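# Pass steel tube through service window to work-room rack

## Task

r1 begins in the work room and r2 in the stock room; the connecting door is locked but a service window is open. Take the steel tube off the wall rack in the stock room and lay it across both arms of the wall rack in the work room. Afterwards release it and back the robots away. It only counts as done if the tube stays on the rack without any robot supporting it, and no robot may end up fallen over or leaning.

## Robot and tools

ROBOTS. Two identical Hello Robot Stretch 3 units, r1 and r2. Each has a differential-drive base (0.33 m long, 0.34 m wide, passive omni wheel at the back), a lift that raises the arm along a mast, and a telescoping arm that reaches out to the robot's RIGHT side. The base cannot strafe; to move the gripper forward or back you drive the base. Turning in place pivots about the point between the drive wheels, 0.05 m behind the front edge. With the arm pulled in and the wrist folded, the swept turning radius is 0.28 m; an unfolded level wrist reaches past that.

FRAMES. Base frame: origin on the floor between the drive wheels, x forward, y left, z up. hand_pose is reported in it, at the point where closed fingertips meet; with all wrist joints at zero its x axis is up, y points back along the arm toward the mast, z to the robot's rear. The odometry frame is the base frame at scene start. Each robot reports in its own frames, so relative positions of r1 and r2 can only be judged from images, lidar_m, wrist_depth_mm and head_depth_mm.

execute_actions. Argument actions: a list holding exactly one action object, or empty (empty just returns state and images). The action is keyed by "r1" and/or "r2"; each may contain:
- base: exactly one of {"translate_m": d}, a relative straight drive from the current spot, metres, -1 to 1, forward positive; or {"rotate_rad": d}, a relative in-place turn, radians, -3.2 to 3.2, counter-clockwise (left) positive. Counted from the position in the last reported state.
- joints: absolute targets by name. lift_m 0 to 1.1 (arm height); arm_m 0 to 0.52 (extension); wrist_yaw_rad -1.345 to 4.42 (0 along the arm, positive toward the robot's front, 3.0 folded over the base); wrist_pitch_rad -1.57 to 0.451 (0 level, negative tips fingers down); wrist_roll_rad -2.911 to 2.911 (0 fingers side by side); gripper_m -0.089 to 0.179 (larger is wider; real fingertip gap is 0.007 to 0.025 m less, zero below 0.007); head_pan_rad -3.953 to 1.73 (0 forward, positive left, -1.57 along the arm); head_tilt_rad -1.53 to 0.419 (negative down).
- contact_limits: {"arm_m": effort%}, 1 to 100; the arm stops with contact_stop once its effort reaches that level, and the cap holds until the next action.
All motions in one action start at once; each action lasts at most 15 s. Anything left out may keep driving toward an earlier target. Unknown keys or out-of-range values reject the whole call. Optional cameras: list of r1_head_camera, r1_nav_camera, r1_wrist_camera, r2_head_camera, r2_nav_camera, r2_wrist_camera or "all"; omitted or null means all, [] means none.

wait: seconds 0 to 10; nothing new commanded, returns state and images. zoom_image: camera plus region [x0, y0, x1, y1] in pixels from the top-left, up to 504 by 504, on that camera's latest full image. finished_scene: scene number (1 or 2); final, reports success.

RESULT LINES. base_status and joint_status: how each motion ended. "done" for the base means wheels turned the commanded amount, even if slipping. "off_target": stopped short, possibly still pushing. After contact_stop, time_out or torque_fault the old target is dropped; arm and lift go slack after a contact_stop until recommanded (a slack lift may sink under load). on_its_own lists uncommanded behaviour; its "held at" is a target, not the position. motor_effort is percent of max, positive toward higher values, bracket value is the peak; readings carry bias and noise. base_odometry counts wheel turns; turned_by_wheels and turned_by_imu give the turn since the last result; base_tilt gives forward/right lean in degrees (a few degrees of fixed bias). lidar_m: 12 distances in 30-degree sectors starting straight ahead and going counter-clockwise (4th left, 7th behind, 10th right), in a plane 0.17 m up, 0.15 to 12 m, "-" for nothing; blind to glass and itself, may miss thin legs, and its own mast/lift can hide sectors 5, 6, 9, 10. wrist_depth_mm (45 to 1000) and head_depth_mm (280 to 4000, image sideways) are 7x7 median-depth grids from the top left.

GRIPPING. Close to a gripper_m below the object's width; release by opening at least 0.02 above where contact began. The reading never confirms a grasp; check images. Over-squeezing triggers a stall guard that weakens the grip; send a new value to re-squeeze.

SPEED. Full base speed (0.30 m/s, 1.9 rad/s) only with lift_m under 0.30, arm_m under 0.03 and wrist_yaw_rad over 2.54; otherwise 0.10 m/s and 0.63 rad/s.

AVOID. Robot-to-robot contact: no state line reports it, and driving even millimetres further after touching presses hard and can end the run; a tube touching a robot is fine. When both hold one load, travel differs by up to 2.5 cm per metre and can tip a robot. Fold or unfold the wrist only with lift_m 0.32 to 0.95, wrist_pitch_rad -0.4, roll near 0; once folded the lift may go down to 0.25. Keep pitch at -0.5 or below when yaw is under -0.4. Arm pushes with the gripper above about 0.45 m can tip the robot before the contact stop, more so with raised limits or repeated pushes. Driving while holding or pushing something fixed, or snagging furniture (especially reversing), can tip it: reverse the last move in small steps, pull the gripper free, lower lift to about 0.2 if needed. Wrist servos that strain for several seconds shut off for 10 s. Avoid drops, slams and hard shoves; loose objects may be nudged occasionally. The robot keeps its last command while you think.

Each tool is called after "Request:" in YAML: its name, and indented under it one key for each argument.

## Session

Request:
execute_actions:
  actions: []

Scene clock: 0.00 s.
r1.base_odometry: x=+0.000 y=+0.000 heading=+0.000 (m, m, rad; r1's odometry frame)
r1.turned_by_wheels: +0.000 (rad since the last result)
r1.turned_by_imu: +0.000 (rad since the last result)
r1.base_tilt: forward=-0.1 right=+0.0 (deg)
r1.lidar_m: 2.17 2.16 1.97 1.58 1.57 1.71 2.60 2.61 2.85 2.79 2.75 2.70
r1.head_depth_mm: 2192 2716 2753 2765 2758 2757 2083 / 2160 2544 2587 2592 2623 2639 2068 / 2152 2438 2456 2438 2494 2472 2098 / 2129 2322 2322 2350 2352 2362 2119 / 2097 2196 2214 2247 2261 2274 2139 / 2084 2086 2114 2133 2147 2168 2117 / 1976 2008 2033 2029 2057 2066 2064
r1.base_status: not commanded
r1.joint_positions: lift_m=+0.309 arm_m=-0.001 wrist_yaw_rad=+2.972 wrist_pitch_rad=-0.569 wrist_roll_rad=-0.009 gripper_m=+0.037 head_pan_rad=+0.018 head_tilt_rad=-0.023
r1.joint_status: not commanded
r1.motor_effort: left_wheel=+1 right_wheel=-1 lift_m=+32 arm_m=+0 wrist_yaw_rad=+1 wrist_pitch_rad=+6 wrist_roll_rad=+0 gripper_m=+0 head_pan_rad=+0 head_tilt_rad=+3 (%)
r1.hand_pose: x=+0.0130 y=+0.0562 z=+0.2890 quat_wxyz=(+0.255, +0.690, +0.142, +0.663) (m; r1's base frame)
r1.wrist_depth_mm: - - - - - - - / - - - - - - - / 803 - 807 800 789 803 793 / 657 642 646 649 644 652 654 / 556 546 573 561 543 553 544 / 474 502 - - 481 468 466 / - - - - 413 412 411
r2.base_odometry: x=+0.000 y=+0.000 heading=+0.000 (m, m, rad; r2's odometry frame)
r2.turned_by_wheels: +0.000 (rad since the last result)
r2.turned_by_imu: +0.000 (rad since the last result)
r2.base_tilt: forward=+0.9 right=-2.1 (deg)
r2.lidar_m: 2.70 2.73 2.28 2.08 2.11 1.73 1.60 1.61 2.02 2.65 2.67 2.94
r2.head_depth_mm: 2081 2841 2864 2835 2937 2934 2216 / 2081 2756 2828 2806 2874 2886 2255 / 2082 2761 2787 2793 2835 2834 2255 / 2115 2749 2754 2765 2769 2791 2252 / 2110 2728 2727 2745 2736 2769 2249 / 2099 2663 2697 2700 2676 2682 2208 / 2067 2628 2639 2605 2690 2668 2248
r2.base_status: not commanded
r2.joint_positions: lift_m=+0.517 arm_m=+0.001 wrist_yaw_rad=+2.976 wrist_pitch_rad=-0.606 wrist_roll_rad=+0.016 gripper_m=+0.037 head_pan_rad=+0.011 head_tilt_rad=-0.010
r2.joint_status: not commanded
r2.motor_effort: left_wheel=+0 right_wheel=-1 lift_m=+29 arm_m=-1 wrist_yaw_rad=+0 wrist_pitch_rad=+7 wrist_roll_rad=+0 gripper_m=+0 head_pan_rad=+1 head_tilt_rad=+2 (%)
r2.hand_pose: x=+0.0113 y=+0.0483 z=+0.4902 quat_wxyz=(+0.268, +0.695, +0.152, +0.650) (m; r2's base frame)
r2.wrist_depth_mm: - - - - - - - / - - - - - - - / - - - - - - - / 898 888 884 890 885 859 869 / 779 777 - 775 777 767 759 / 682 680 - 673 - 674 669 / 619 611 - 619 597 599 605
pictures: r1_head_camera (sideways: a quarter turn clockwise sets it upright), r1_nav_camera (sideways: a quarter turn counterclockwise sets it upright), r1_wrist_camera, r2_head_camera (sideways: a quarter turn clockwise sets it upright), r2_nav_camera (sideways: a quarter turn counterclockwise sets it upright), r2_wrist_camera
Images, in order (width x height): r1_head_camera 896x504, r1_nav_camera 672x504, r1_wrist_camera 644x364, r2_head_camera 896x504, r2_nav_camera 672x504, r2_wrist_camera 644x364.

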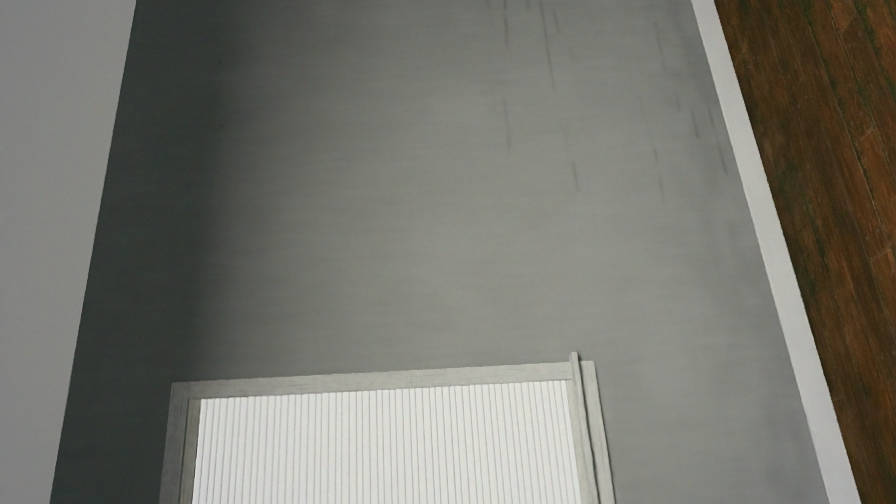

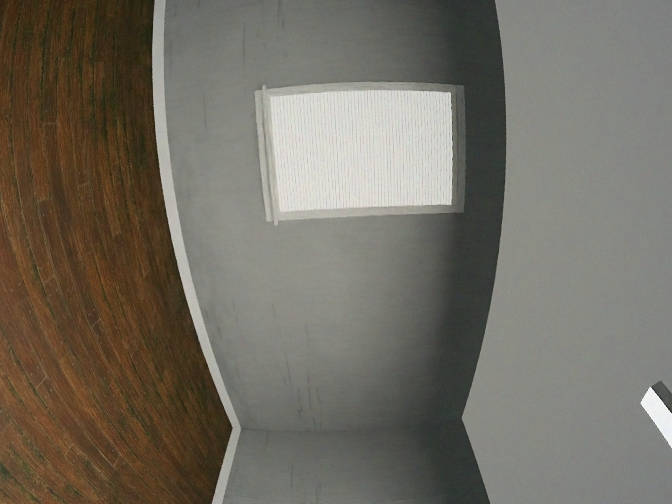

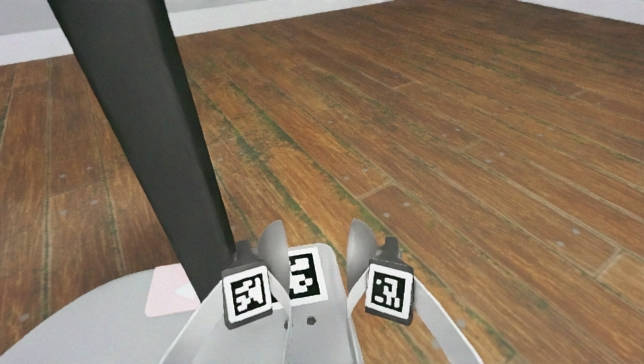

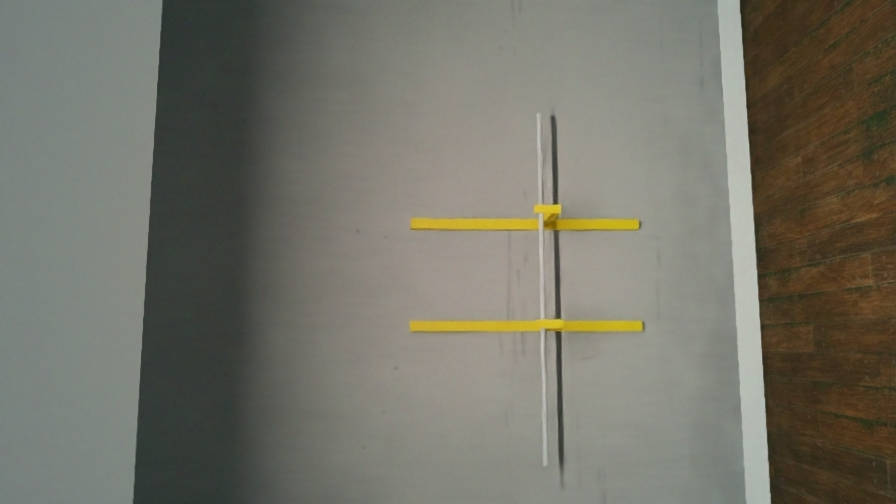

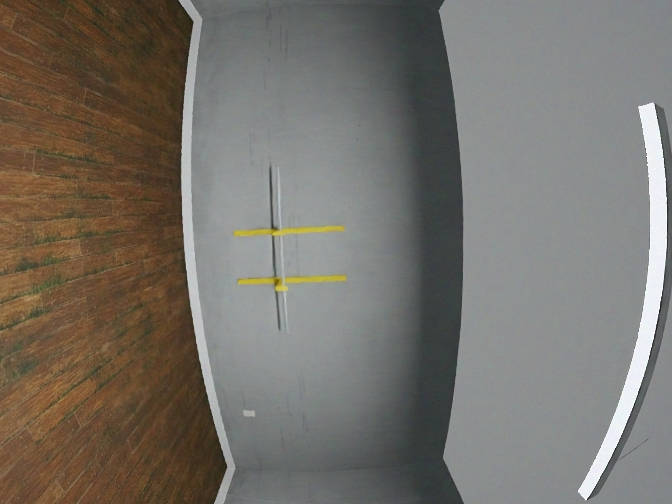

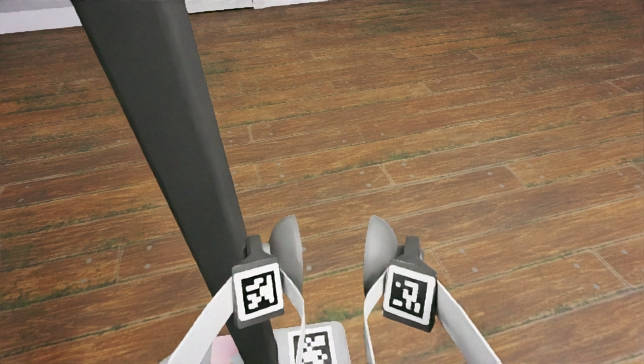

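Request:
execute_actions:
  actions:
    - {"r1":{"joints":{"head_pan_rad":-1.6}},"r2":{"joints":{"head_pan_rad":1.6}}}
  cameras: ["r1_head_camera","r1_nav_camera","r2_head_camera","r2_nav_camera"]

Request:
execute_actions:
  actions:
    - {"r1":{"joints":{"head_pan_rad":-3.3}},"r2":{"joints":{"head_pan_rad":-2.4}}}
  cameras: ["r1_head_camera","r1_nav_camera","r2_head_camera","r2_nav_camera"]

Scene clock: 5.57 s.
r1.base_odometry: x=+0.000 y=+0.000 heading=+0.000 (m, m, rad; r1's odometry frame)
r1.turned_by_wheels: +0.000 (rad since the last result)
r1.turned_by_imu: +0.000 (rad since the last result)
r1.base_tilt: forward=-0.1 right=+0.0 (deg)
r1.lidar_m: 2.17 2.15 1.96 1.58 1.57 1.71 2.59 2.61 2.85 2.78 2.76 2.70
r1.head_depth_mm: 2174 3351 3571 3553 3585 2998 2074 / 2144 3409 3487 3419 3497 3009 2080 / 2134 3129 3270 3257 3326 3060 2100 / 2105 3016 3096 3109 3114 3045 2116 / 2116 2884 2922 2901 2983 2916 2131 / 2077 2784 2790 2771 2774 2795 2143 / 2054 2650 2627 2606 2660 2649 2177
r1.base_status: not commanded
r1.joint_positions: lift_m=+0.309 arm_m=-0.001 wrist_yaw_rad=+2.972 wrist_pitch_rad=-0.569 wrist_roll_rad=-0.009 gripper_m=+0.037 head_pan_rad=-1.593 head_tilt_rad=-0.023
r1.joint_status: all done
r1.motor_effort: left_wheel=+0(1) right_wheel=-1(1) lift_m=+31(31) arm_m=+0(1) wrist_yaw_rad=+0(0) wrist_pitch_rad=+6(6) wrist_roll_rad=+0(0) gripper_m=+0(0) head_pan_rad=-2(32) head_tilt_rad=+3(3) (%)
r1.hand_pose: x=+0.0130 y=+0.0562 z=+0.2890 quat_wxyz=(+0.255, +0.690, +0.142, +0.663) (m; r1's base frame)
r1.wrist_depth_mm: - - - - - - - / - - - - - - - / 795 - 812 808 808 799 794 / 643 657 643 644 631 658 644 / 558 545 568 564 556 546 545 / 470 497 - - 489 468 467 / - - - - 414 413 415
r2.base_odometry: x=+0.000 y=+0.000 heading=+0.000 (m, m, rad; r2's odometry frame)
r2.turned_by_wheels: +0.000 (rad since the last result)
r2.turned_by_imu: -0.001 (rad since the last result)
r2.base_tilt: forward=+0.9 right=-2.2 (deg)
r2.lidar_m: 2.71 2.73 2.28 2.08 2.11 1.74 1.60 1.62 2.02 2.65 2.68 2.94
r2.head_depth_mm: 2159 2181 2232 2222 2227 2239 2231 / - 2180 2203 2201 2199 2206 2192 / - - 2141 2161 2167 2187 2183 / - - 2100 2108 2141 2142 2132 / - - 2044 2097 2105 2107 2112 / - - 2041 2063 2059 2066 2072 / - - 2007 2019 2050 2057 2025
r2.base_status: not commanded
r2.joint_positions: lift_m=+0.517 arm_m=+0.001 wrist_yaw_rad=+2.976 wrist_pitch_rad=-0.606 wrist_roll_rad=+0.016 gripper_m=+0.037 head_pan_rad=+1.593 head_tilt_rad=-0.010
r2.joint_status: all done
r2.motor_effort: left_wheel=+0(1) right_wheel=-1(0) lift_m=+29(29) arm_m=+0(1) wrist_yaw_rad=+0(0) wrist_pitch_rad=+7(7) wrist_roll_rad=+0(0) gripper_m=+0(0) head_pan_rad=+5(60) head_tilt_rad=+2(2) (%)
r2.hand_pose: x=+0.0113 y=+0.0483 z=+0.4902 quat_wxyz=(+0.268, +0.695, +0.152, +0.650) (m; r2's base frame)
r2.wrist_depth_mm: - - - - - - - / - - - - - - - / - - - - - - - / 896 893 895 874 883 860 862 / 786 779 - 782 769 760 754 / 692 677 - 668 - 672 680 / 610 615 - 617 597 607 606
pictures: r1_head_camera (sideways: a quarter turn clockwise sets it upright), r1_nav_camera (sideways: a quarter turn counterclockwise sets it upright), r2_head_camera (sideways: a quarter turn clockwise sets it upright), r2_nav_camera (sideways: a quarter turn counterclockwise sets it upright)
Images, in order (width x height): r1_head_camera 896x504, r1_nav_camera 672x504, r2_head_camera 896x504, r2_nav_camera 672x504.

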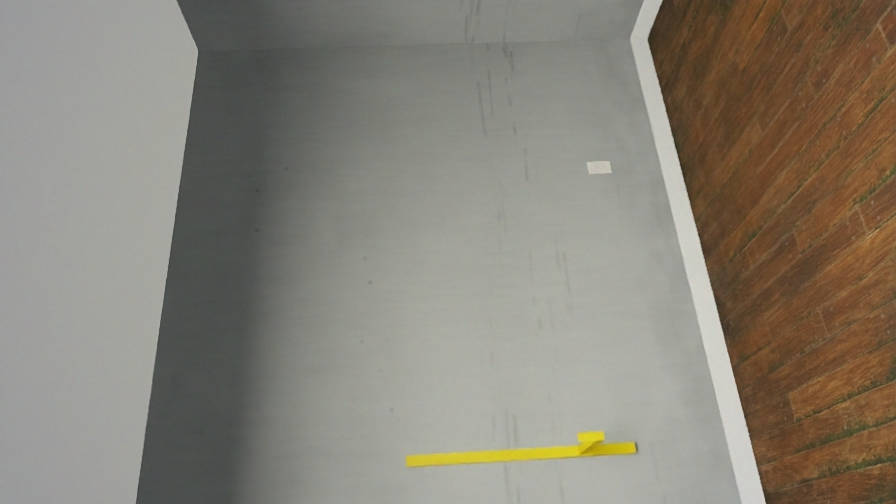

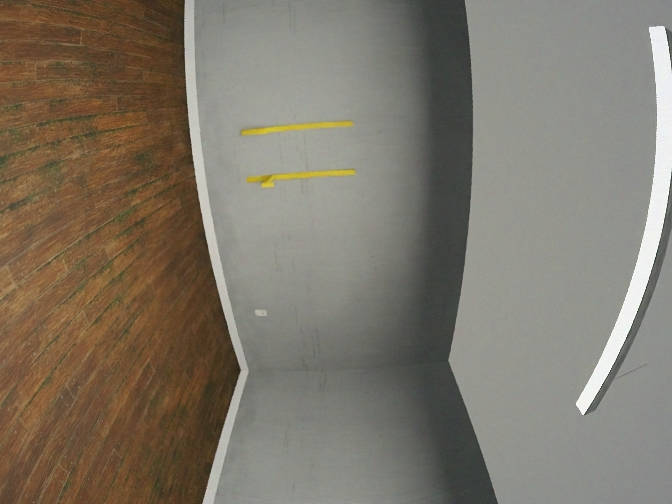

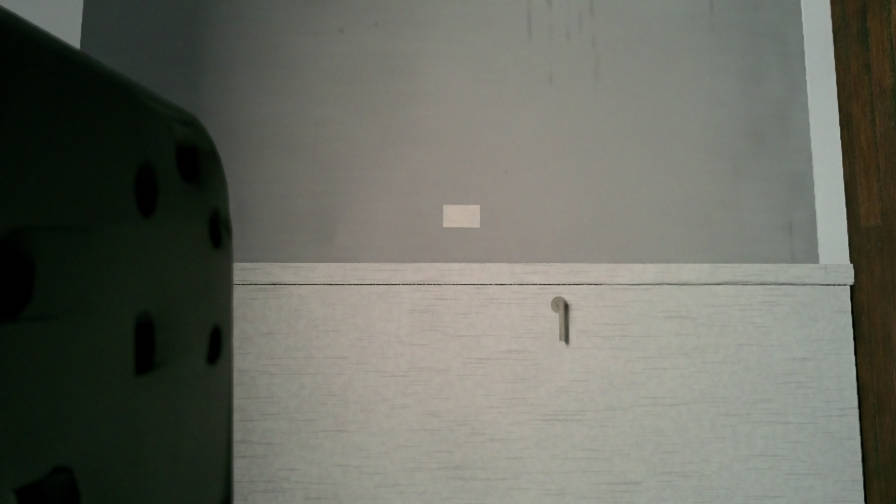

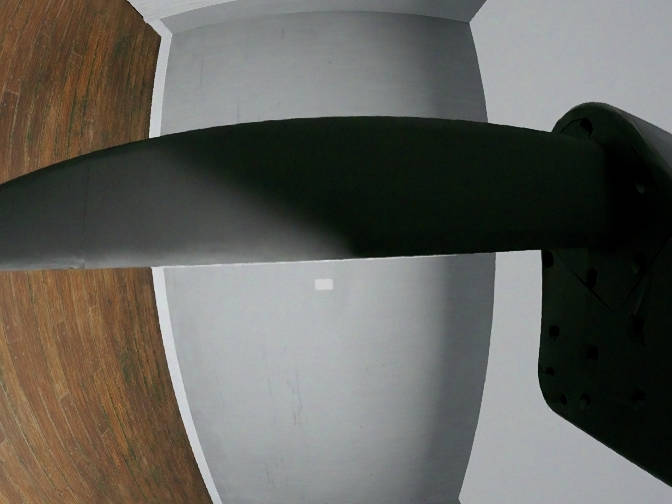

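Scene clock: 7.90 s.
r1.base_odometry: x=+0.000 y=+0.000 heading=+0.000 (m, m, rad; r1's odometry frame)
r1.turned_by_wheels: +0.000 (rad since the last result)
r1.turned_by_imu: +0.000 (rad since the last result)
r1.base_tilt: forward=+0.0 right=+0.1 (deg)
r1.lidar_m: 2.18 2.16 1.96 1.58 1.57 1.71 2.60 2.61 2.85 2.77 2.75 2.70
r1.head_depth_mm: 1813 1838 1858 1893 1930 1948 1944 / 1981 2021 2048 2084 2148 2176 2104 / 2139 2304 2367 2405 2464 2511 2101 / 2106 2676 2724 2793 2875 2821 2116 / 2099 2904 2925 2952 2954 2926 2156 / 2066 2731 2713 2739 2805 2781 2169 / 2054 2558 2598 2606 2591 2606 2174
r1.base_status: not commanded
r1.joint_positions: lift_m=+0.309 arm_m=-0.001 wrist_yaw_rad=+2.972 wrist_pitch_rad=-0.569 wrist_roll_rad=-0.009 gripper_m=+0.037 head_pan_rad=-3.293 head_tilt_rad=-0.023
r1.joint_status: all done
r1.motor_effort: left_wheel=+0(1) right_wheel=+0(0) lift_m=+32(31) arm_m=+0(1) wrist_yaw_rad=+0(0) wrist_pitch_rad=+6(6) wrist_roll_rad=-1(0) gripper_m=+0(0) head_pan_rad=-2(32) head_tilt_rad=+2(2) (%)
r1.hand_pose: x=+0.0130 y=+0.0562 z=+0.2890 quat_wxyz=(+0.255, +0.690, +0.142, +0.663) (m; r1's base frame)
r1.wrist_depth_mm: - - - - - - - / - - - - - - - / 796 - 794 787 805 784 772 / 664 644 656 644 640 644 649 / 547 549 556 557 543 550 546 / 472 500 - - 483 465 471 / - - - - 412 415 414
r2.base_odometry: x=+0.000 y=+0.000 heading=+0.000 (m, m, rad; r2's odometry frame)
r2.turned_by_wheels: +0.000 (rad since the last result)
r2.turned_by_imu: +0.000 (rad since the last result)
r2.base_tilt: forward=+0.8 right=-2.2 (deg)
r2.lidar_m: 2.71 2.73 2.28 2.08 2.11 1.74 1.60 1.61 2.02 2.65 2.68 2.93
r2.head_depth_mm: 1561 1383 - - - 1608 1605 / 1674 1459 1724 1755 1742 1698 1724 / 1786 1812 1802 1826 1813 1840 1828 / 1886 1933 1934 1965 1955 1973 1973 / 2018 2099 2093 2099 2123 2128 2117 / 2070 2268 2277 2315 2289 2330 2258 / 2085 2479 2513 2514 2539 2591 2241
r2.base_status: not commanded
r2.joint_positions: lift_m=+0.517 arm_m=+0.001 wrist_yaw_rad=+2.976 wrist_pitch_rad=-0.606 wrist_roll_rad=+0.016 gripper_m=+0.037 head_pan_rad=-2.393 head_tilt_rad=-0.010
r2.joint_status: all done
r2.motor_effort: left_wheel=+0(1) right_wheel=+0(1) lift_m=+29(29) arm_m=+0(1) wrist_yaw_rad=+0(0) wrist_pitch_rad=+7(7) wrist_roll_rad=+0(0) gripper_m=+0(1) head_pan_rad=-4(57) head_tilt_rad=+2(2) (%)
r2.hand_pose: x=+0.0113 y=+0.0483 z=+0.4902 quat_wxyz=(+0.268, +0.695, +0.152, +0.650) (m; r2's base frame)
r2.wrist_depth_mm: - - - - - - - / - - - - - - - / - - - - - - - / 905 884 887 879 885 877 860 / 785 772 - 764 776 758 761 / 683 686 - 667 - 675 672 / 611 613 - 622 599 598 603
pictures: r1_head_camera (sideways: a quarter turn clockwise sets it upright), r1_nav_camera (sideways: a quarter turn counterclockwise sets it upright), r2_head_camera (sideways: a quarter turn clockwise sets it upright), r2_nav_camera (sideways: a quarter turn counterclockwise sets it upright)
Images, in order (width x height): r1_head_camera 896x504, r1_nav_camera 672x504, r2_head_camera 896x504, r2_nav_camera 672x504.

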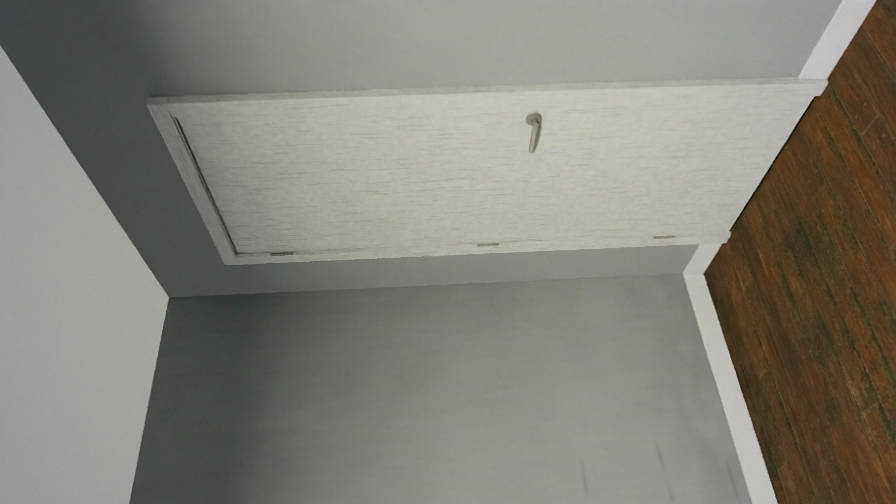

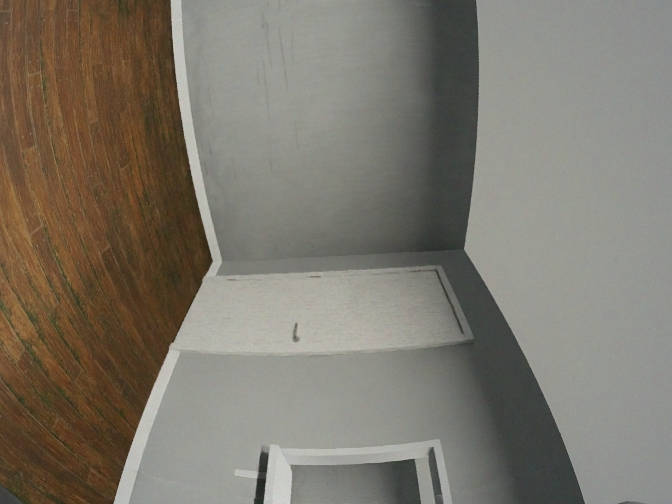

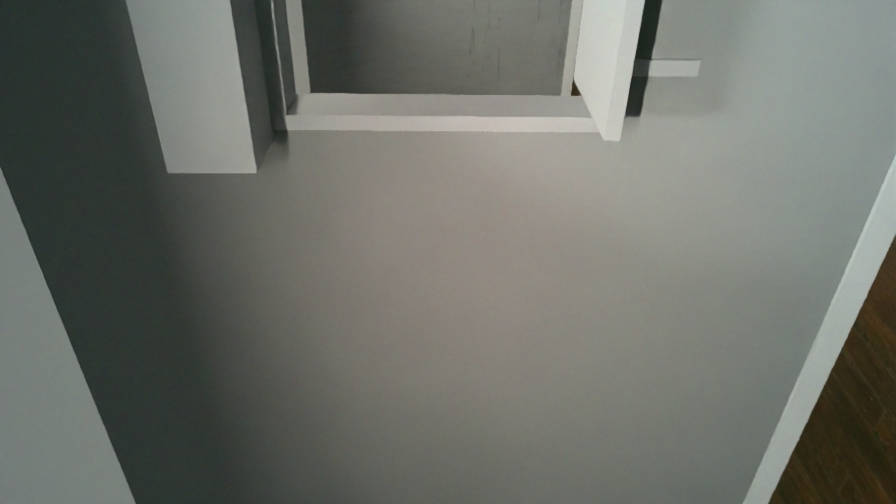

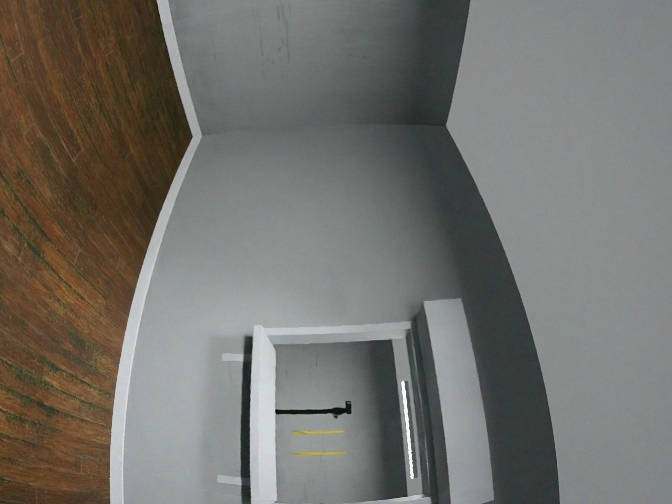

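Request:
execute_actions:
  actions:
    - {"r1":{"joints":{"head_pan_rad":-1.2,"head_tilt_rad":-0.2}},"r2":{"joints":{"head_pan_rad":-2.9,"head_tilt_rad":-0.2}}}
  cameras: ["r1_head_camera","r2_head_camera"]

Scene clock: 12.23 s.
r1.base_odometry: x=+0.000 y=+0.000 heading=+0.000 (m, m, rad; r1's odometry frame)
r1.turned_by_wheels: +0.000 (rad since the last result)
r1.turned_by_imu: +0.000 (rad since the last result)
r1.base_tilt: forward=-0.1 right=+0.0 (deg)
r1.lidar_m: 2.18 2.16 1.97 1.58 1.57 1.71 2.60 2.62 2.85 2.79 2.76 2.71
r1.head_depth_mm: 2584 2669 2753 2933 2944 2175 1656 / 2553 2655 2775 2899 2985 2176 1657 / 2534 2647 2773 2817 2935 2190 1671 / 2486 2617 2753 2830 2927 2219 1682 / 2480 2568 2687 2798 2888 2238 1682 / 2475 2532 2662 2774 2874 2263 1701 / 2460 2529 2650 2780 2850 2267 1702
r1.base_status: not commanded
r1.joint_positions: lift_m=+0.309 arm_m=-0.001 wrist_yaw_rad=+2.972 wrist_pitch_rad=-0.569 wrist_roll_rad=-0.009 gripper_m=+0.037 head_pan_rad=-1.207 head_tilt_rad=-0.197
r1.joint_status: all done
r1.motor_effort: left_wheel=+0(1) right_wheel=+0(0) lift_m=+31(31) arm_m=+0(1) wrist_yaw_rad=+0(0) wrist_pitch_rad=+6(6) wrist_roll_rad=+0(0) gripper_m=+0(0) head_pan_rad=+3(32) head_tilt_rad=-3(20) (%)
r1.hand_pose: x=+0.0130 y=+0.0562 z=+0.2890 quat_wxyz=(+0.255, +0.690, +0.142, +0.663) (m; r1's base frame)
r1.wrist_depth_mm: - - - - - - - / - - - - - - - / 816 - 794 808 808 801 783 / 652 641 648 645 650 645 645 / 544 554 566 569 545 548 549 / 472 507 - - 483 458 470 / - - - - 411 412 410
r2.base_odometry: x=+0.000 y=+0.000 heading=+0.000 (m, m, rad; r2's odometry frame)
r2.turned_by_wheels: +0.000 (rad since the last result)
r2.turned_by_imu: -0.001 (rad since the last result)
r2.base_tilt: forward=+0.9 right=-2.1 (deg)
r2.lidar_m: 2.71 2.74 2.28 2.08 2.11 1.74 1.60 1.62 2.02 2.64 2.68 2.94
r2.head_depth_mm: 1268 1461 1511 1587 1665 1738 1725 / 1238 - - 1711 1671 1755 1729 / 1253 - - - 1674 1782 1715 / 1270 - - 1923 1719 1804 1728 / 1277 - - 1913 1727 1805 1727 / 1293 - - 1900 1746 1837 1714 / 1309 1630 1658 1673 1764 1860 1721
r2.base_status: not commanded
r2.joint_positions: lift_m=+0.517 arm_m=+0.001 wrist_yaw_rad=+2.976 wrist_pitch_rad=-0.606 wrist_roll_rad=+0.016 gripper_m=+0.037 head_pan_rad=-2.893 head_tilt_rad=-0.197
r2.joint_status: all done
r2.motor_effort: left_wheel=+1(1) right_wheel=+0(0) lift_m=+29(29) arm_m=-1(0) wrist_yaw_rad=+0(0) wrist_pitch_rad=+7(7) wrist_roll_rad=+0(0) gripper_m=+0(1) head_pan_rad=-4(42) head_tilt_rad=-2(21) (%)
r2.hand_pose: x=+0.0113 y=+0.0483 z=+0.4902 quat_wxyz=(+0.268, +0.695, +0.152, +0.650) (m; r2's base frame)
r2.wrist_depth_mm: - - - - - - - / - - - - - - - / - - - - - - - / 896 897 886 881 871 872 858 / 769 779 - 776 784 753 748 / 692 683 - 662 - 680 665 / 604 613 - 622 592 607 606
pictures: r1_head_camera (sideways: a quarter turn clockwise sets it upright), r2_head_camera (sideways: a quarter turn clockwise sets it upright)
Images, in order (width x height): r1_head_camera 896x504, r2_head_camera 896x504.

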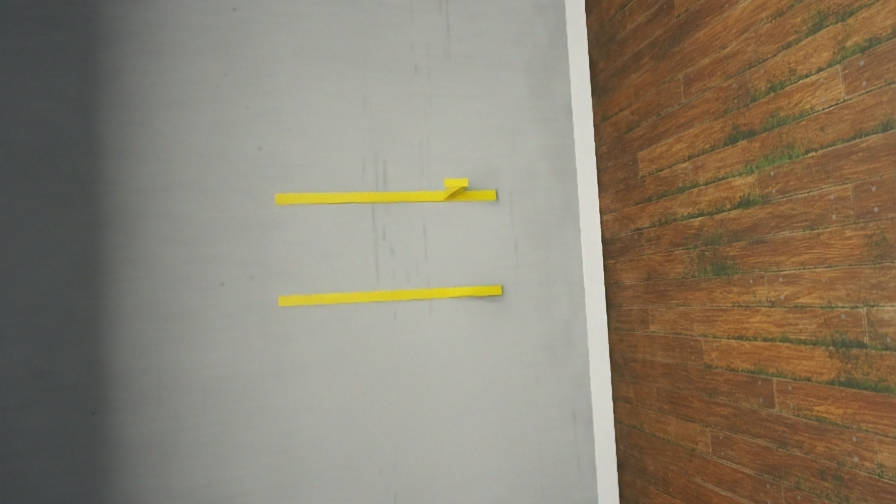

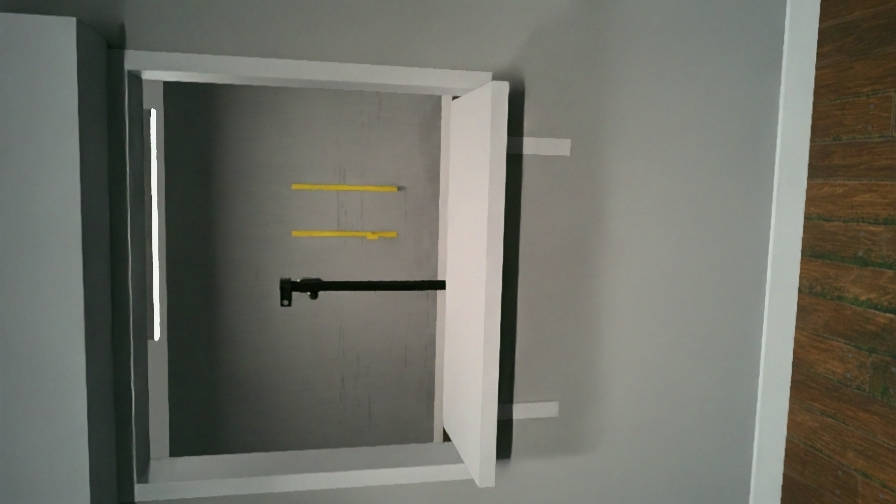

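Request:
execute_actions:
  actions:
    - {"r1":{"base":{"rotate_rad":-0.45},"joints":{"lift_m":0.28,"wrist_pitch_rad":-0.4,"head_pan_rad":0}},"r2":{"base":{"rotate_rad":0.05},"joints":{"lift_m":0.28,"wrist_pitch_rad":-0.4,"head_pan_rad":0}}}
  cameras: []

Request:
execute_actions:
  actions:
    - {"r1":{"base":{"translate_m":-1.0}},"r2":{"base":{"translate_m":1.0}}}
  cameras: []

Request:
execute_actions:
  actions:
    - {"r1":{"base":{"translate_m":-0.2}},"r2":{"base":{"translate_m":0.95}}}
  cameras: []

Request:
execute_actions:
  actions:
    - {"r1":{"base":{"rotate_rad":2.47},"joints":{"head_tilt_rad":-0.4}},"r2":{"base":{"rotate_rad":1.66},"joints":{"head_pan_rad":-1.57,"head_tilt_rad":-0.5}}}
  cameras: ["r1_head_camera","r1_nav_camera","r2_head_camera","r2_nav_camera"]

Scene clock: 48.60 s.
r1.base_odometry: x=+0.000 y=+0.000 heading=-0.450 (m, m, rad; r1's odometry frame)
r1.turned_by_wheels: -0.450 (rad since the last result)
r1.turned_by_imu: -0.437 (rad since the last result)
r1.base_tilt: forward=-0.1 right=+0.1 (deg)
r1.lidar_m: 2.56 2.16 2.15 1.86 1.57 1.57 1.77 2.61 2.61 2.96 2.76 2.75
r1.head_depth_mm: 2562 2670 2784 2901 2902 2181 1648 / 2731 2861 2952 3055 3091 2187 1652 / 2901 3066 3231 3367 3207 2216 1670 / 3056 3224 3363 3508 3245 2229 1682 / 2817 2927 2993 3094 3112 2247 1680 / 2543 2613 2654 2758 2803 2233 1695 / 2310 2367 2404 2512 2530 2266 1699
r1.base_status: done
r1.joint_positions: lift_m=+0.280 arm_m=-0.001 wrist_yaw_rad=+2.972 wrist_pitch_rad=-0.424 wrist_roll_rad=-0.009 gripper_m=+0.037 head_pan_rad=-0.007 head_tilt_rad=-0.198
r1.joint_status: all done
r1.motor_effort: left_wheel=+3(12) right_wheel=-2(6) lift_m=+25(25) arm_m=-1(0) wrist_yaw_rad=+1(0) wrist_pitch_rad=+11(11) wrist_roll_rad=+0(0) gripper_m=+0(0) head_pan_rad=+3(34) head_tilt_rad=-1(2) (%)
r1.hand_pose: x=+0.0164 y=+0.0766 z=+0.2915 quat_wxyz=(+0.207, +0.698, +0.091, +0.680) (m; r1's base frame)
r1.wrist_depth_mm: - - - - - - - / - - - - - - - / - - - - - - - / 764 753 765 750 756 756 739 / 621 611 632 609 606 605 600 / 510 509 - 526 525 499 510 / 448 - - - 438 434 430
r2.base_odometry: x=+0.000 y=+0.000 heading=+0.050 (m, m, rad; r2's odometry frame)
r2.turned_by_wheels: +0.050 (rad since the last result)
r2.turned_by_imu: +0.049 (rad since the last result)
r2.base_tilt: forward=+0.9 right=-2.0 (deg)
r2.lidar_m: 2.71 2.76 2.24 2.08 2.12 1.70 1.60 1.63 2.11 2.64 2.70 2.89
r2.head_depth_mm: 2588 2681 2777 2918 2975 2314 1736 / 2531 2643 2781 2878 2987 2289 1722 / 2571 2609 2747 2823 2967 2281 1716 / 2474 2585 2725 2830 2892 2290 1712 / 2456 2582 2670 2785 2922 2278 1729 / 2418 2541 2633 2762 2828 2289 1724 / 2415 2510 2607 2710 2802 2264 1712
r2.base_status: done
r2.joint_positions: lift_m=+0.280 arm_m=+0.001 wrist_yaw_rad=+2.976 wrist_pitch_rad=-0.418 wrist_roll_rad=+0.016 gripper_m=+0.037 head_pan_rad=-0.007 head_tilt_rad=-0.198
r2.joint_status: all done
r2.motor_effort: left_wheel=-2(7) right_wheel=+1(3) lift_m=+19(25) arm_m=+0(1) wrist_yaw_rad=+0(0) wrist_pitch_rad=+10(10) wrist_roll_rad=+0(0) gripper_m=+0(0) head_pan_rad=+5(60) head_tilt_rad=-2(2) (%)
r2.hand_pose: x=+0.0158 y=+0.0754 z=+0.2930 quat_wxyz=(+0.205, +0.707, +0.088, +0.672) (m; r2's base frame)
r2.wrist_depth_mm: - - - - - - - / - - - - - - - / - - - 958 950 947 928 / 749 744 751 742 744 732 722 / 612 605 620 599 613 599 601 / 517 517 - 527 - 501 501 / 460 - - - 431 442 438
pictures: none
No camera images: the call's "cameras" was empty. Leave "cameras" out to get every camera's image.

Scene clock: 53.70 s.
r1.base_odometry: x=-0.901 y=+0.435 heading=-0.450 (m, m, rad; r1's odometry frame)
r1.turned_by_wheels: +0.000 (rad since the last result)
r1.turned_by_imu: +0.000 (rad since the last result)
r1.base_tilt: forward=+0.0 right=+0.0 (deg)
r1.lidar_m: 3.36 2.83 1.81 0.99 0.83 0.83 0.95 1.53 1.94 2.19 3.49 3.47
r1.head_depth_mm: 3202 3391 3525 3629 3120 2170 1651 / 3406 3710 3762 3919 3186 2200 1657 / 3391 3926 - - 3232 2203 1665 / 3278 - - - 3239 2207 1674 / 3302 3815 3991 - 3280 2214 1683 / 3181 3451 3518 3677 3329 2261 1686 / 2988 3108 3242 3339 3226 2265 1703
r1.base_status: done
r1.joint_positions: lift_m=+0.280 arm_m=-0.001 wrist_yaw_rad=+2.972 wrist_pitch_rad=-0.423 wrist_roll_rad=-0.009 gripper_m=+0.037 head_pan_rad=-0.007 head_tilt_rad=-0.198
r1.joint_status: not commanded
r1.motor_effort: left_wheel=+3(9) right_wheel=-2(8) lift_m=+25(25) arm_m=-1(1) wrist_yaw_rad=+0(0) wrist_pitch_rad=+11(11) wrist_roll_rad=+0(0) gripper_m=+0(0) head_pan_rad=+3(3) head_tilt_rad=-2(2) (%)
r1.hand_pose: x=+0.0165 y=+0.0767 z=+0.2917 quat_wxyz=(+0.206, +0.698, +0.091, +0.680) (m; r1's base frame)
r1.wrist_depth_mm: 622 - - - - - - / 670 - - - - - - / 707 - - - - - - / 710 731 758 765 763 754 756 / 616 613 629 605 609 609 604 / 509 506 - 521 521 501 501 / 451 - - - 428 432 431
r2.base_odometry: x=+0.999 y=+0.050 heading=+0.050 (m, m, rad; r2's odometry frame)
r2.turned_by_wheels: +0.000 (rad since the last result)
r2.turned_by_imu: -0.004 (rad since the last result)
r2.base_tilt: forward=+0.9 right=-2.1 (deg)
r2.lidar_m: 1.71 1.75 2.25 2.18 2.22 2.76 2.59 2.63 2.73 2.57 2.61 1.83
r2.head_depth_mm: 1605 1665 1731 1808 1883 2010 1723 / 1574 1650 1722 1778 1878 1946 1722 / 1560 1636 1683 1748 1819 1939 1740 / 1549 1602 1683 1727 1818 1894 1729 / 1523 1585 1661 1699 1804 1898 1733 / 1508 1589 1654 1687 1778 1850 1716 / 1510 1563 1615 1683 1752 1852 1725
r2.base_status: done
r2.joint_positions: lift_m=+0.280 arm_m=+0.001 wrist_yaw_rad=+2.976 wrist_pitch_rad=-0.418 wrist_roll_rad=+0.016 gripper_m=+0.037 head_pan_rad=-0.007 head_tilt_rad=-0.198
r2.joint_status: not commanded
r2.motor_effort: left_wheel=-3(8) right_wheel=+1(6) lift_m=+20(19) arm_m=+0(0) wrist_yaw_rad=+0(0) wrist_pitch_rad=+10(10) wrist_roll_rad=+0(0) gripper_m=+0(0) head_pan_rad=+5(5) head_tilt_rad=-1(1) (%)
r2.hand_pose: x=+0.0158 y=+0.0755 z=+0.2932 quat_wxyz=(+0.204, +0.707, +0.087, +0.672) (m; r2's base frame)
r2.wrist_depth_mm: - - - - - - - / - - - - - - - / - - - 943 956 945 954 / 756 749 748 751 753 738 724 / 610 604 635 603 607 598 598 / 516 515 - 523 - 505 513 / 459 - - - 433 440 437
pictures: none
No camera images: the call's "cameras" was empty. Leave "cameras" out to get every camera's image.

Scene clock: 58.63 s.
r1.base_odometry: x=-1.081 y=+0.522 heading=-0.450 (m, m, rad; r1's odometry frame)
r1.turned_by_wheels: +0.000 (rad since the last result)
r1.turned_by_imu: +0.000 (rad since the last result)
r1.base_tilt: forward=+0.0 right=+0.0 (deg)
r1.lidar_m: 3.50 2.97 1.49 0.82 0.69 0.69 0.78 1.25 1.81 2.04 3.39 3.62
r1.head_depth_mm: 3335 3525 3628 3839 3135 2175 1649 / 3420 3788 3949 - 3167 2171 1663 / 3320 - - - 3187 2179 1658 / 3361 - - - 3221 2209 1667 / 3269 - - - 3268 2212 1683 / 3210 3649 3729 3842 3309 2243 1697 / 3103 3295 3346 3440 3357 2255 1690
r1.base_status: done
r1.joint_positions: lift_m=+0.280 arm_m=-0.001 wrist_yaw_rad=+2.972 wrist_pitch_rad=-0.423 wrist_roll_rad=-0.009 gripper_m=+0.037 head_pan_rad=-0.007 head_tilt_rad=-0.199
r1.joint_status: not commanded
r1.motor_effort: left_wheel=+3(8) right_wheel=-2(8) lift_m=+24(24) arm_m=+0(1) wrist_yaw_rad=+0(1) wrist_pitch_rad=+11(11) wrist_roll_rad=+0(0) gripper_m=+0(0) head_pan_rad=+3(3) head_tilt_rad=-2(2) (%)
r1.hand_pose: x=+0.0165 y=+0.0767 z=+0.2917 quat_wxyz=(+0.206, +0.698, +0.091, +0.680) (m; r1's base frame)
r1.wrist_depth_mm: 515 - 873 - - - - / 548 - 897 - - - - / 580 - 903 - - - - / 616 682 777 764 767 762 751 / 592 624 633 613 607 605 602 / 504 512 - 522 526 508 498 / 452 - - - 431 435 433
r2.base_odometry: x=+1.948 y=+0.097 heading=+0.050 (m, m, rad; r2's odometry frame)
r2.turned_by_wheels: +0.000 (rad since the last result)
r2.turned_by_imu: -0.003 (rad since the last result)
r2.base_tilt: forward=+1.0 right=-2.1 (deg)
r2.lidar_m: 0.77 0.79 1.02 2.26 2.30 2.94 3.51 3.56 2.65 2.49 1.21 0.83
r2.head_depth_mm: 689 713 728 763 796 806 895 / 682 711 739 775 807 834 882 / 676 704 734 764 800 827 876 / 669 696 726 757 788 813 868 / 663 688 714 745 780 808 851 / 654 680 700 717 752 767 805 / 650 671 697 729 761 786 818
r2.base_status: done
r2.joint_positions: lift_m=+0.280 arm_m=+0.001 wrist_yaw_rad=+2.976 wrist_pitch_rad=-0.417 wrist_roll_rad=+0.016 gripper_m=+0.037 head_pan_rad=-0.007 head_tilt_rad=-0.199
r2.joint_status: not commanded
r2.motor_effort: left_wheel=-1(8) right_wheel=+1(5) lift_m=+19(19) arm_m=+0(1) wrist_yaw_rad=+0(0) wrist_pitch_rad=+10(9) wrist_roll_rad=+0(0) gripper_m=+0(0) head_pan_rad=+6(5) head_tilt_rad=-1(1) (%)
r2.hand_pose: x=+0.0158 y=+0.0755 z=+0.2932 quat_wxyz=(+0.204, +0.707, +0.087, +0.672) (m; r2's base frame)
r2.wrist_depth_mm: - - - - - - 741 / - - - - - - 759 / - - - 959 959 945 768 / 762 754 750 746 736 732 710 / 615 612 634 609 625 603 595 / 516 518 - 534 - 503 505 / 455 - - - 427 439 442
pictures: none
No camera images: the call's "cameras" was empty. Leave "cameras" out to get every camera's image.

Scene clock: 61.43 s.
r1.base_odometry: x=-1.081 y=+0.522 heading=+2.020 (m, m, rad; r1's odometry frame)
r1.turned_by_wheels: +2.470 (rad since the last result)
r1.turned_by_imu: +2.400 (rad since the last result)
r1.base_tilt: forward=+0.0 right=+0.1 (deg)
r1.lidar_m: 0.69 0.72 0.99 1.80 1.89 2.68 3.62 3.80 3.06 2.32 0.94 0.71
r1.head_depth_mm: - - - 937 660 862 965 / - - - 946 664 857 962 / 559 602 660 850 739 852 958 / 552 595 642 698 765 849 952 / 552 594 641 697 764 841 944 / 551 592 639 694 759 841 939 / 548 589 634 690 756 834 934
r1.base_status: done
r1.joint_positions: lift_m=+0.280 arm_m=-0.001 wrist_yaw_rad=+2.972 wrist_pitch_rad=-0.423 wrist_roll_rad=-0.009 gripper_m=+0.037 head_pan_rad=-0.007 head_tilt_rad=-0.396
r1.joint_status: all done
r1.motor_effort: left_wheel=-2(10) right_wheel=+1(8) lift_m=+24(25) arm_m=-1(1) wrist_yaw_rad=+0(0) wrist_pitch_rad=+11(11) wrist_roll_rad=+0(0) gripper_m=+0(1) head_pan_rad=+3(3) head_tilt_rad=-2(25) (%)
r1.hand_pose: x=+0.0165 y=+0.0767 z=+0.2917 quat_wxyz=(+0.206, +0.698, +0.091, +0.680) (m; r1's base frame)
r1.wrist_depth_mm: - - - - - 910 656 / - - - - - 902 675 / - - - - - 898 692 / 767 739 767 766 759 765 703 / 615 609 641 609 616 602 608 / 513 509 - 527 517 509 505 / 451 - - - 434 431 429
r2.base_odometry: x=+1.948 y=+0.097 heading=+1.710 (m, m, rad; r2's odometry frame)
r2.turned_by_wheels: +1.660 (rad since the last result)
r2.turned_by_imu: +1.675 (rad since the last result)
r2.base_tilt: forward=+0.9 right=-2.2 (deg)
r2.lidar_m: 2.26 2.35 3.18 3.51 3.54 2.58 2.49 1.10 0.80 0.77 0.80 1.10
r2.head_depth_mm: 641 699 767 835 937 1086 1242 / 643 700 764 850 953 1083 1237 / 641 698 765 849 953 1084 1235 / 639 700 761 844 946 1085 1237 / 628 677 741 821 882 1076 1235 / 633 695 765 842 931 1077 1233 / 638 697 761 844 948 1076 1234
r2.base_status: done
r2.joint_positions: lift_m=+0.280 arm_m=+0.001 wrist_yaw_rad=+2.976 wrist_pitch_rad=-0.417 wrist_roll_rad=+0.016 gripper_m=+0.037 head_pan_rad=-1.563 head_tilt_rad=-0.494
r2.joint_status: all done
r2.motor_effort: left_wheel=-2(11) right_wheel=+1(5) lift_m=+19(19) arm_m=+0(0) wrist_yaw_rad=+0(0) wrist_pitch_rad=+10(9) wrist_roll_rad=+0(0) gripper_m=+0(0) head_pan_rad=-3(61) head_tilt_rad=-4(29) (%)
r2.hand_pose: x=+0.0158 y=+0.0755 z=+0.2932 quat_wxyz=(+0.204, +0.707, +0.087, +0.672) (m; r2's base frame)
r2.wrist_depth_mm: - - - - - - - / - - - - - - - / - - - 967 985 969 955 / 748 761 750 745 749 725 741 / 612 618 633 612 621 593 601 / 515 511 - 528 - 511 502 / 458 - - - 429 443 437
pictures: r1_head_camera (sideways: a quarter turn clockwise sets it upright), r1_nav_camera (sideways: a quarter turn counterclockwise sets it upright), r2_head_camera (sideways: a quarter turn clockwise sets it upright), r2_nav_camera (sideways: a quarter turn counterclockwise sets it upright)
Images, in order (width x height): r1_head_camera 896x504, r1_nav_camera 672x504, r2_head_camera 896x504, r2_nav_camera 672x504.

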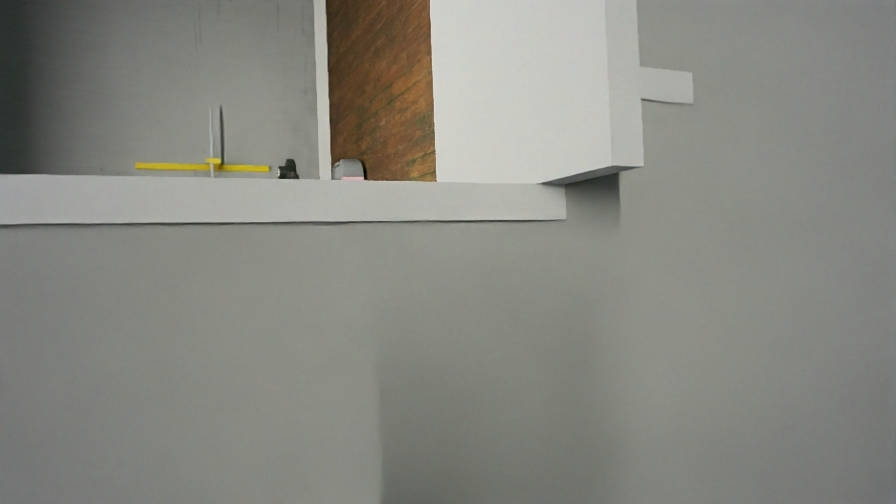

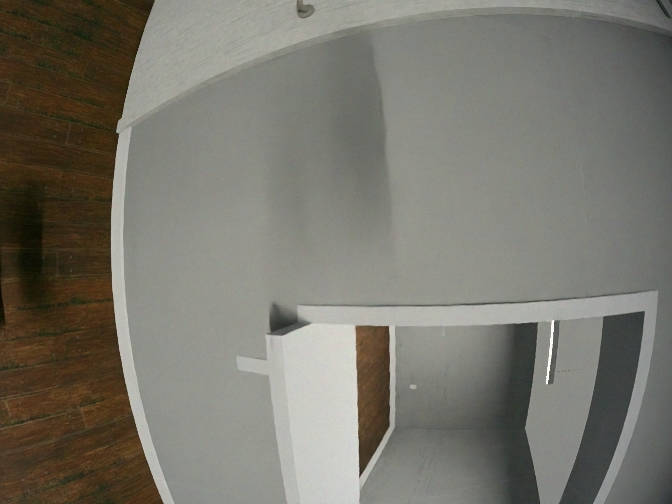

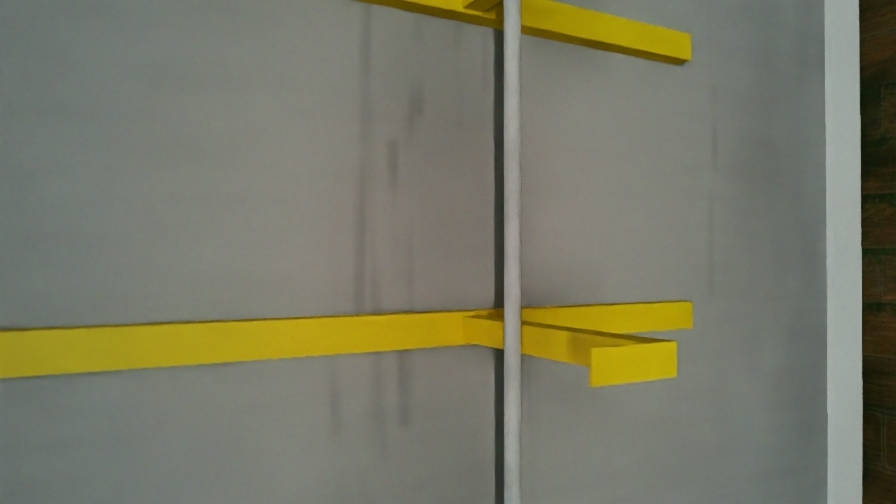

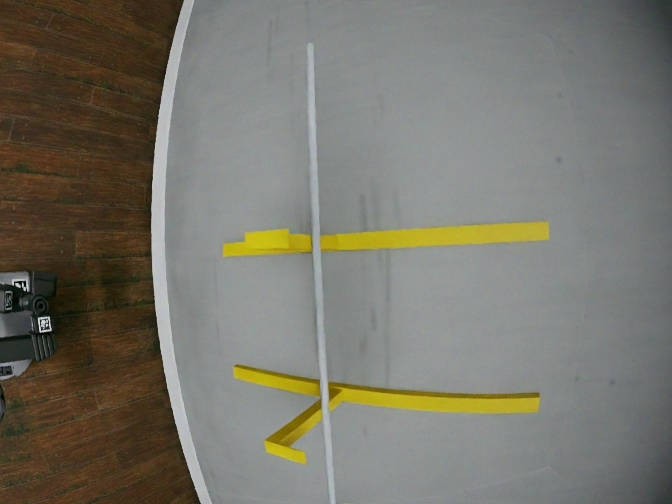

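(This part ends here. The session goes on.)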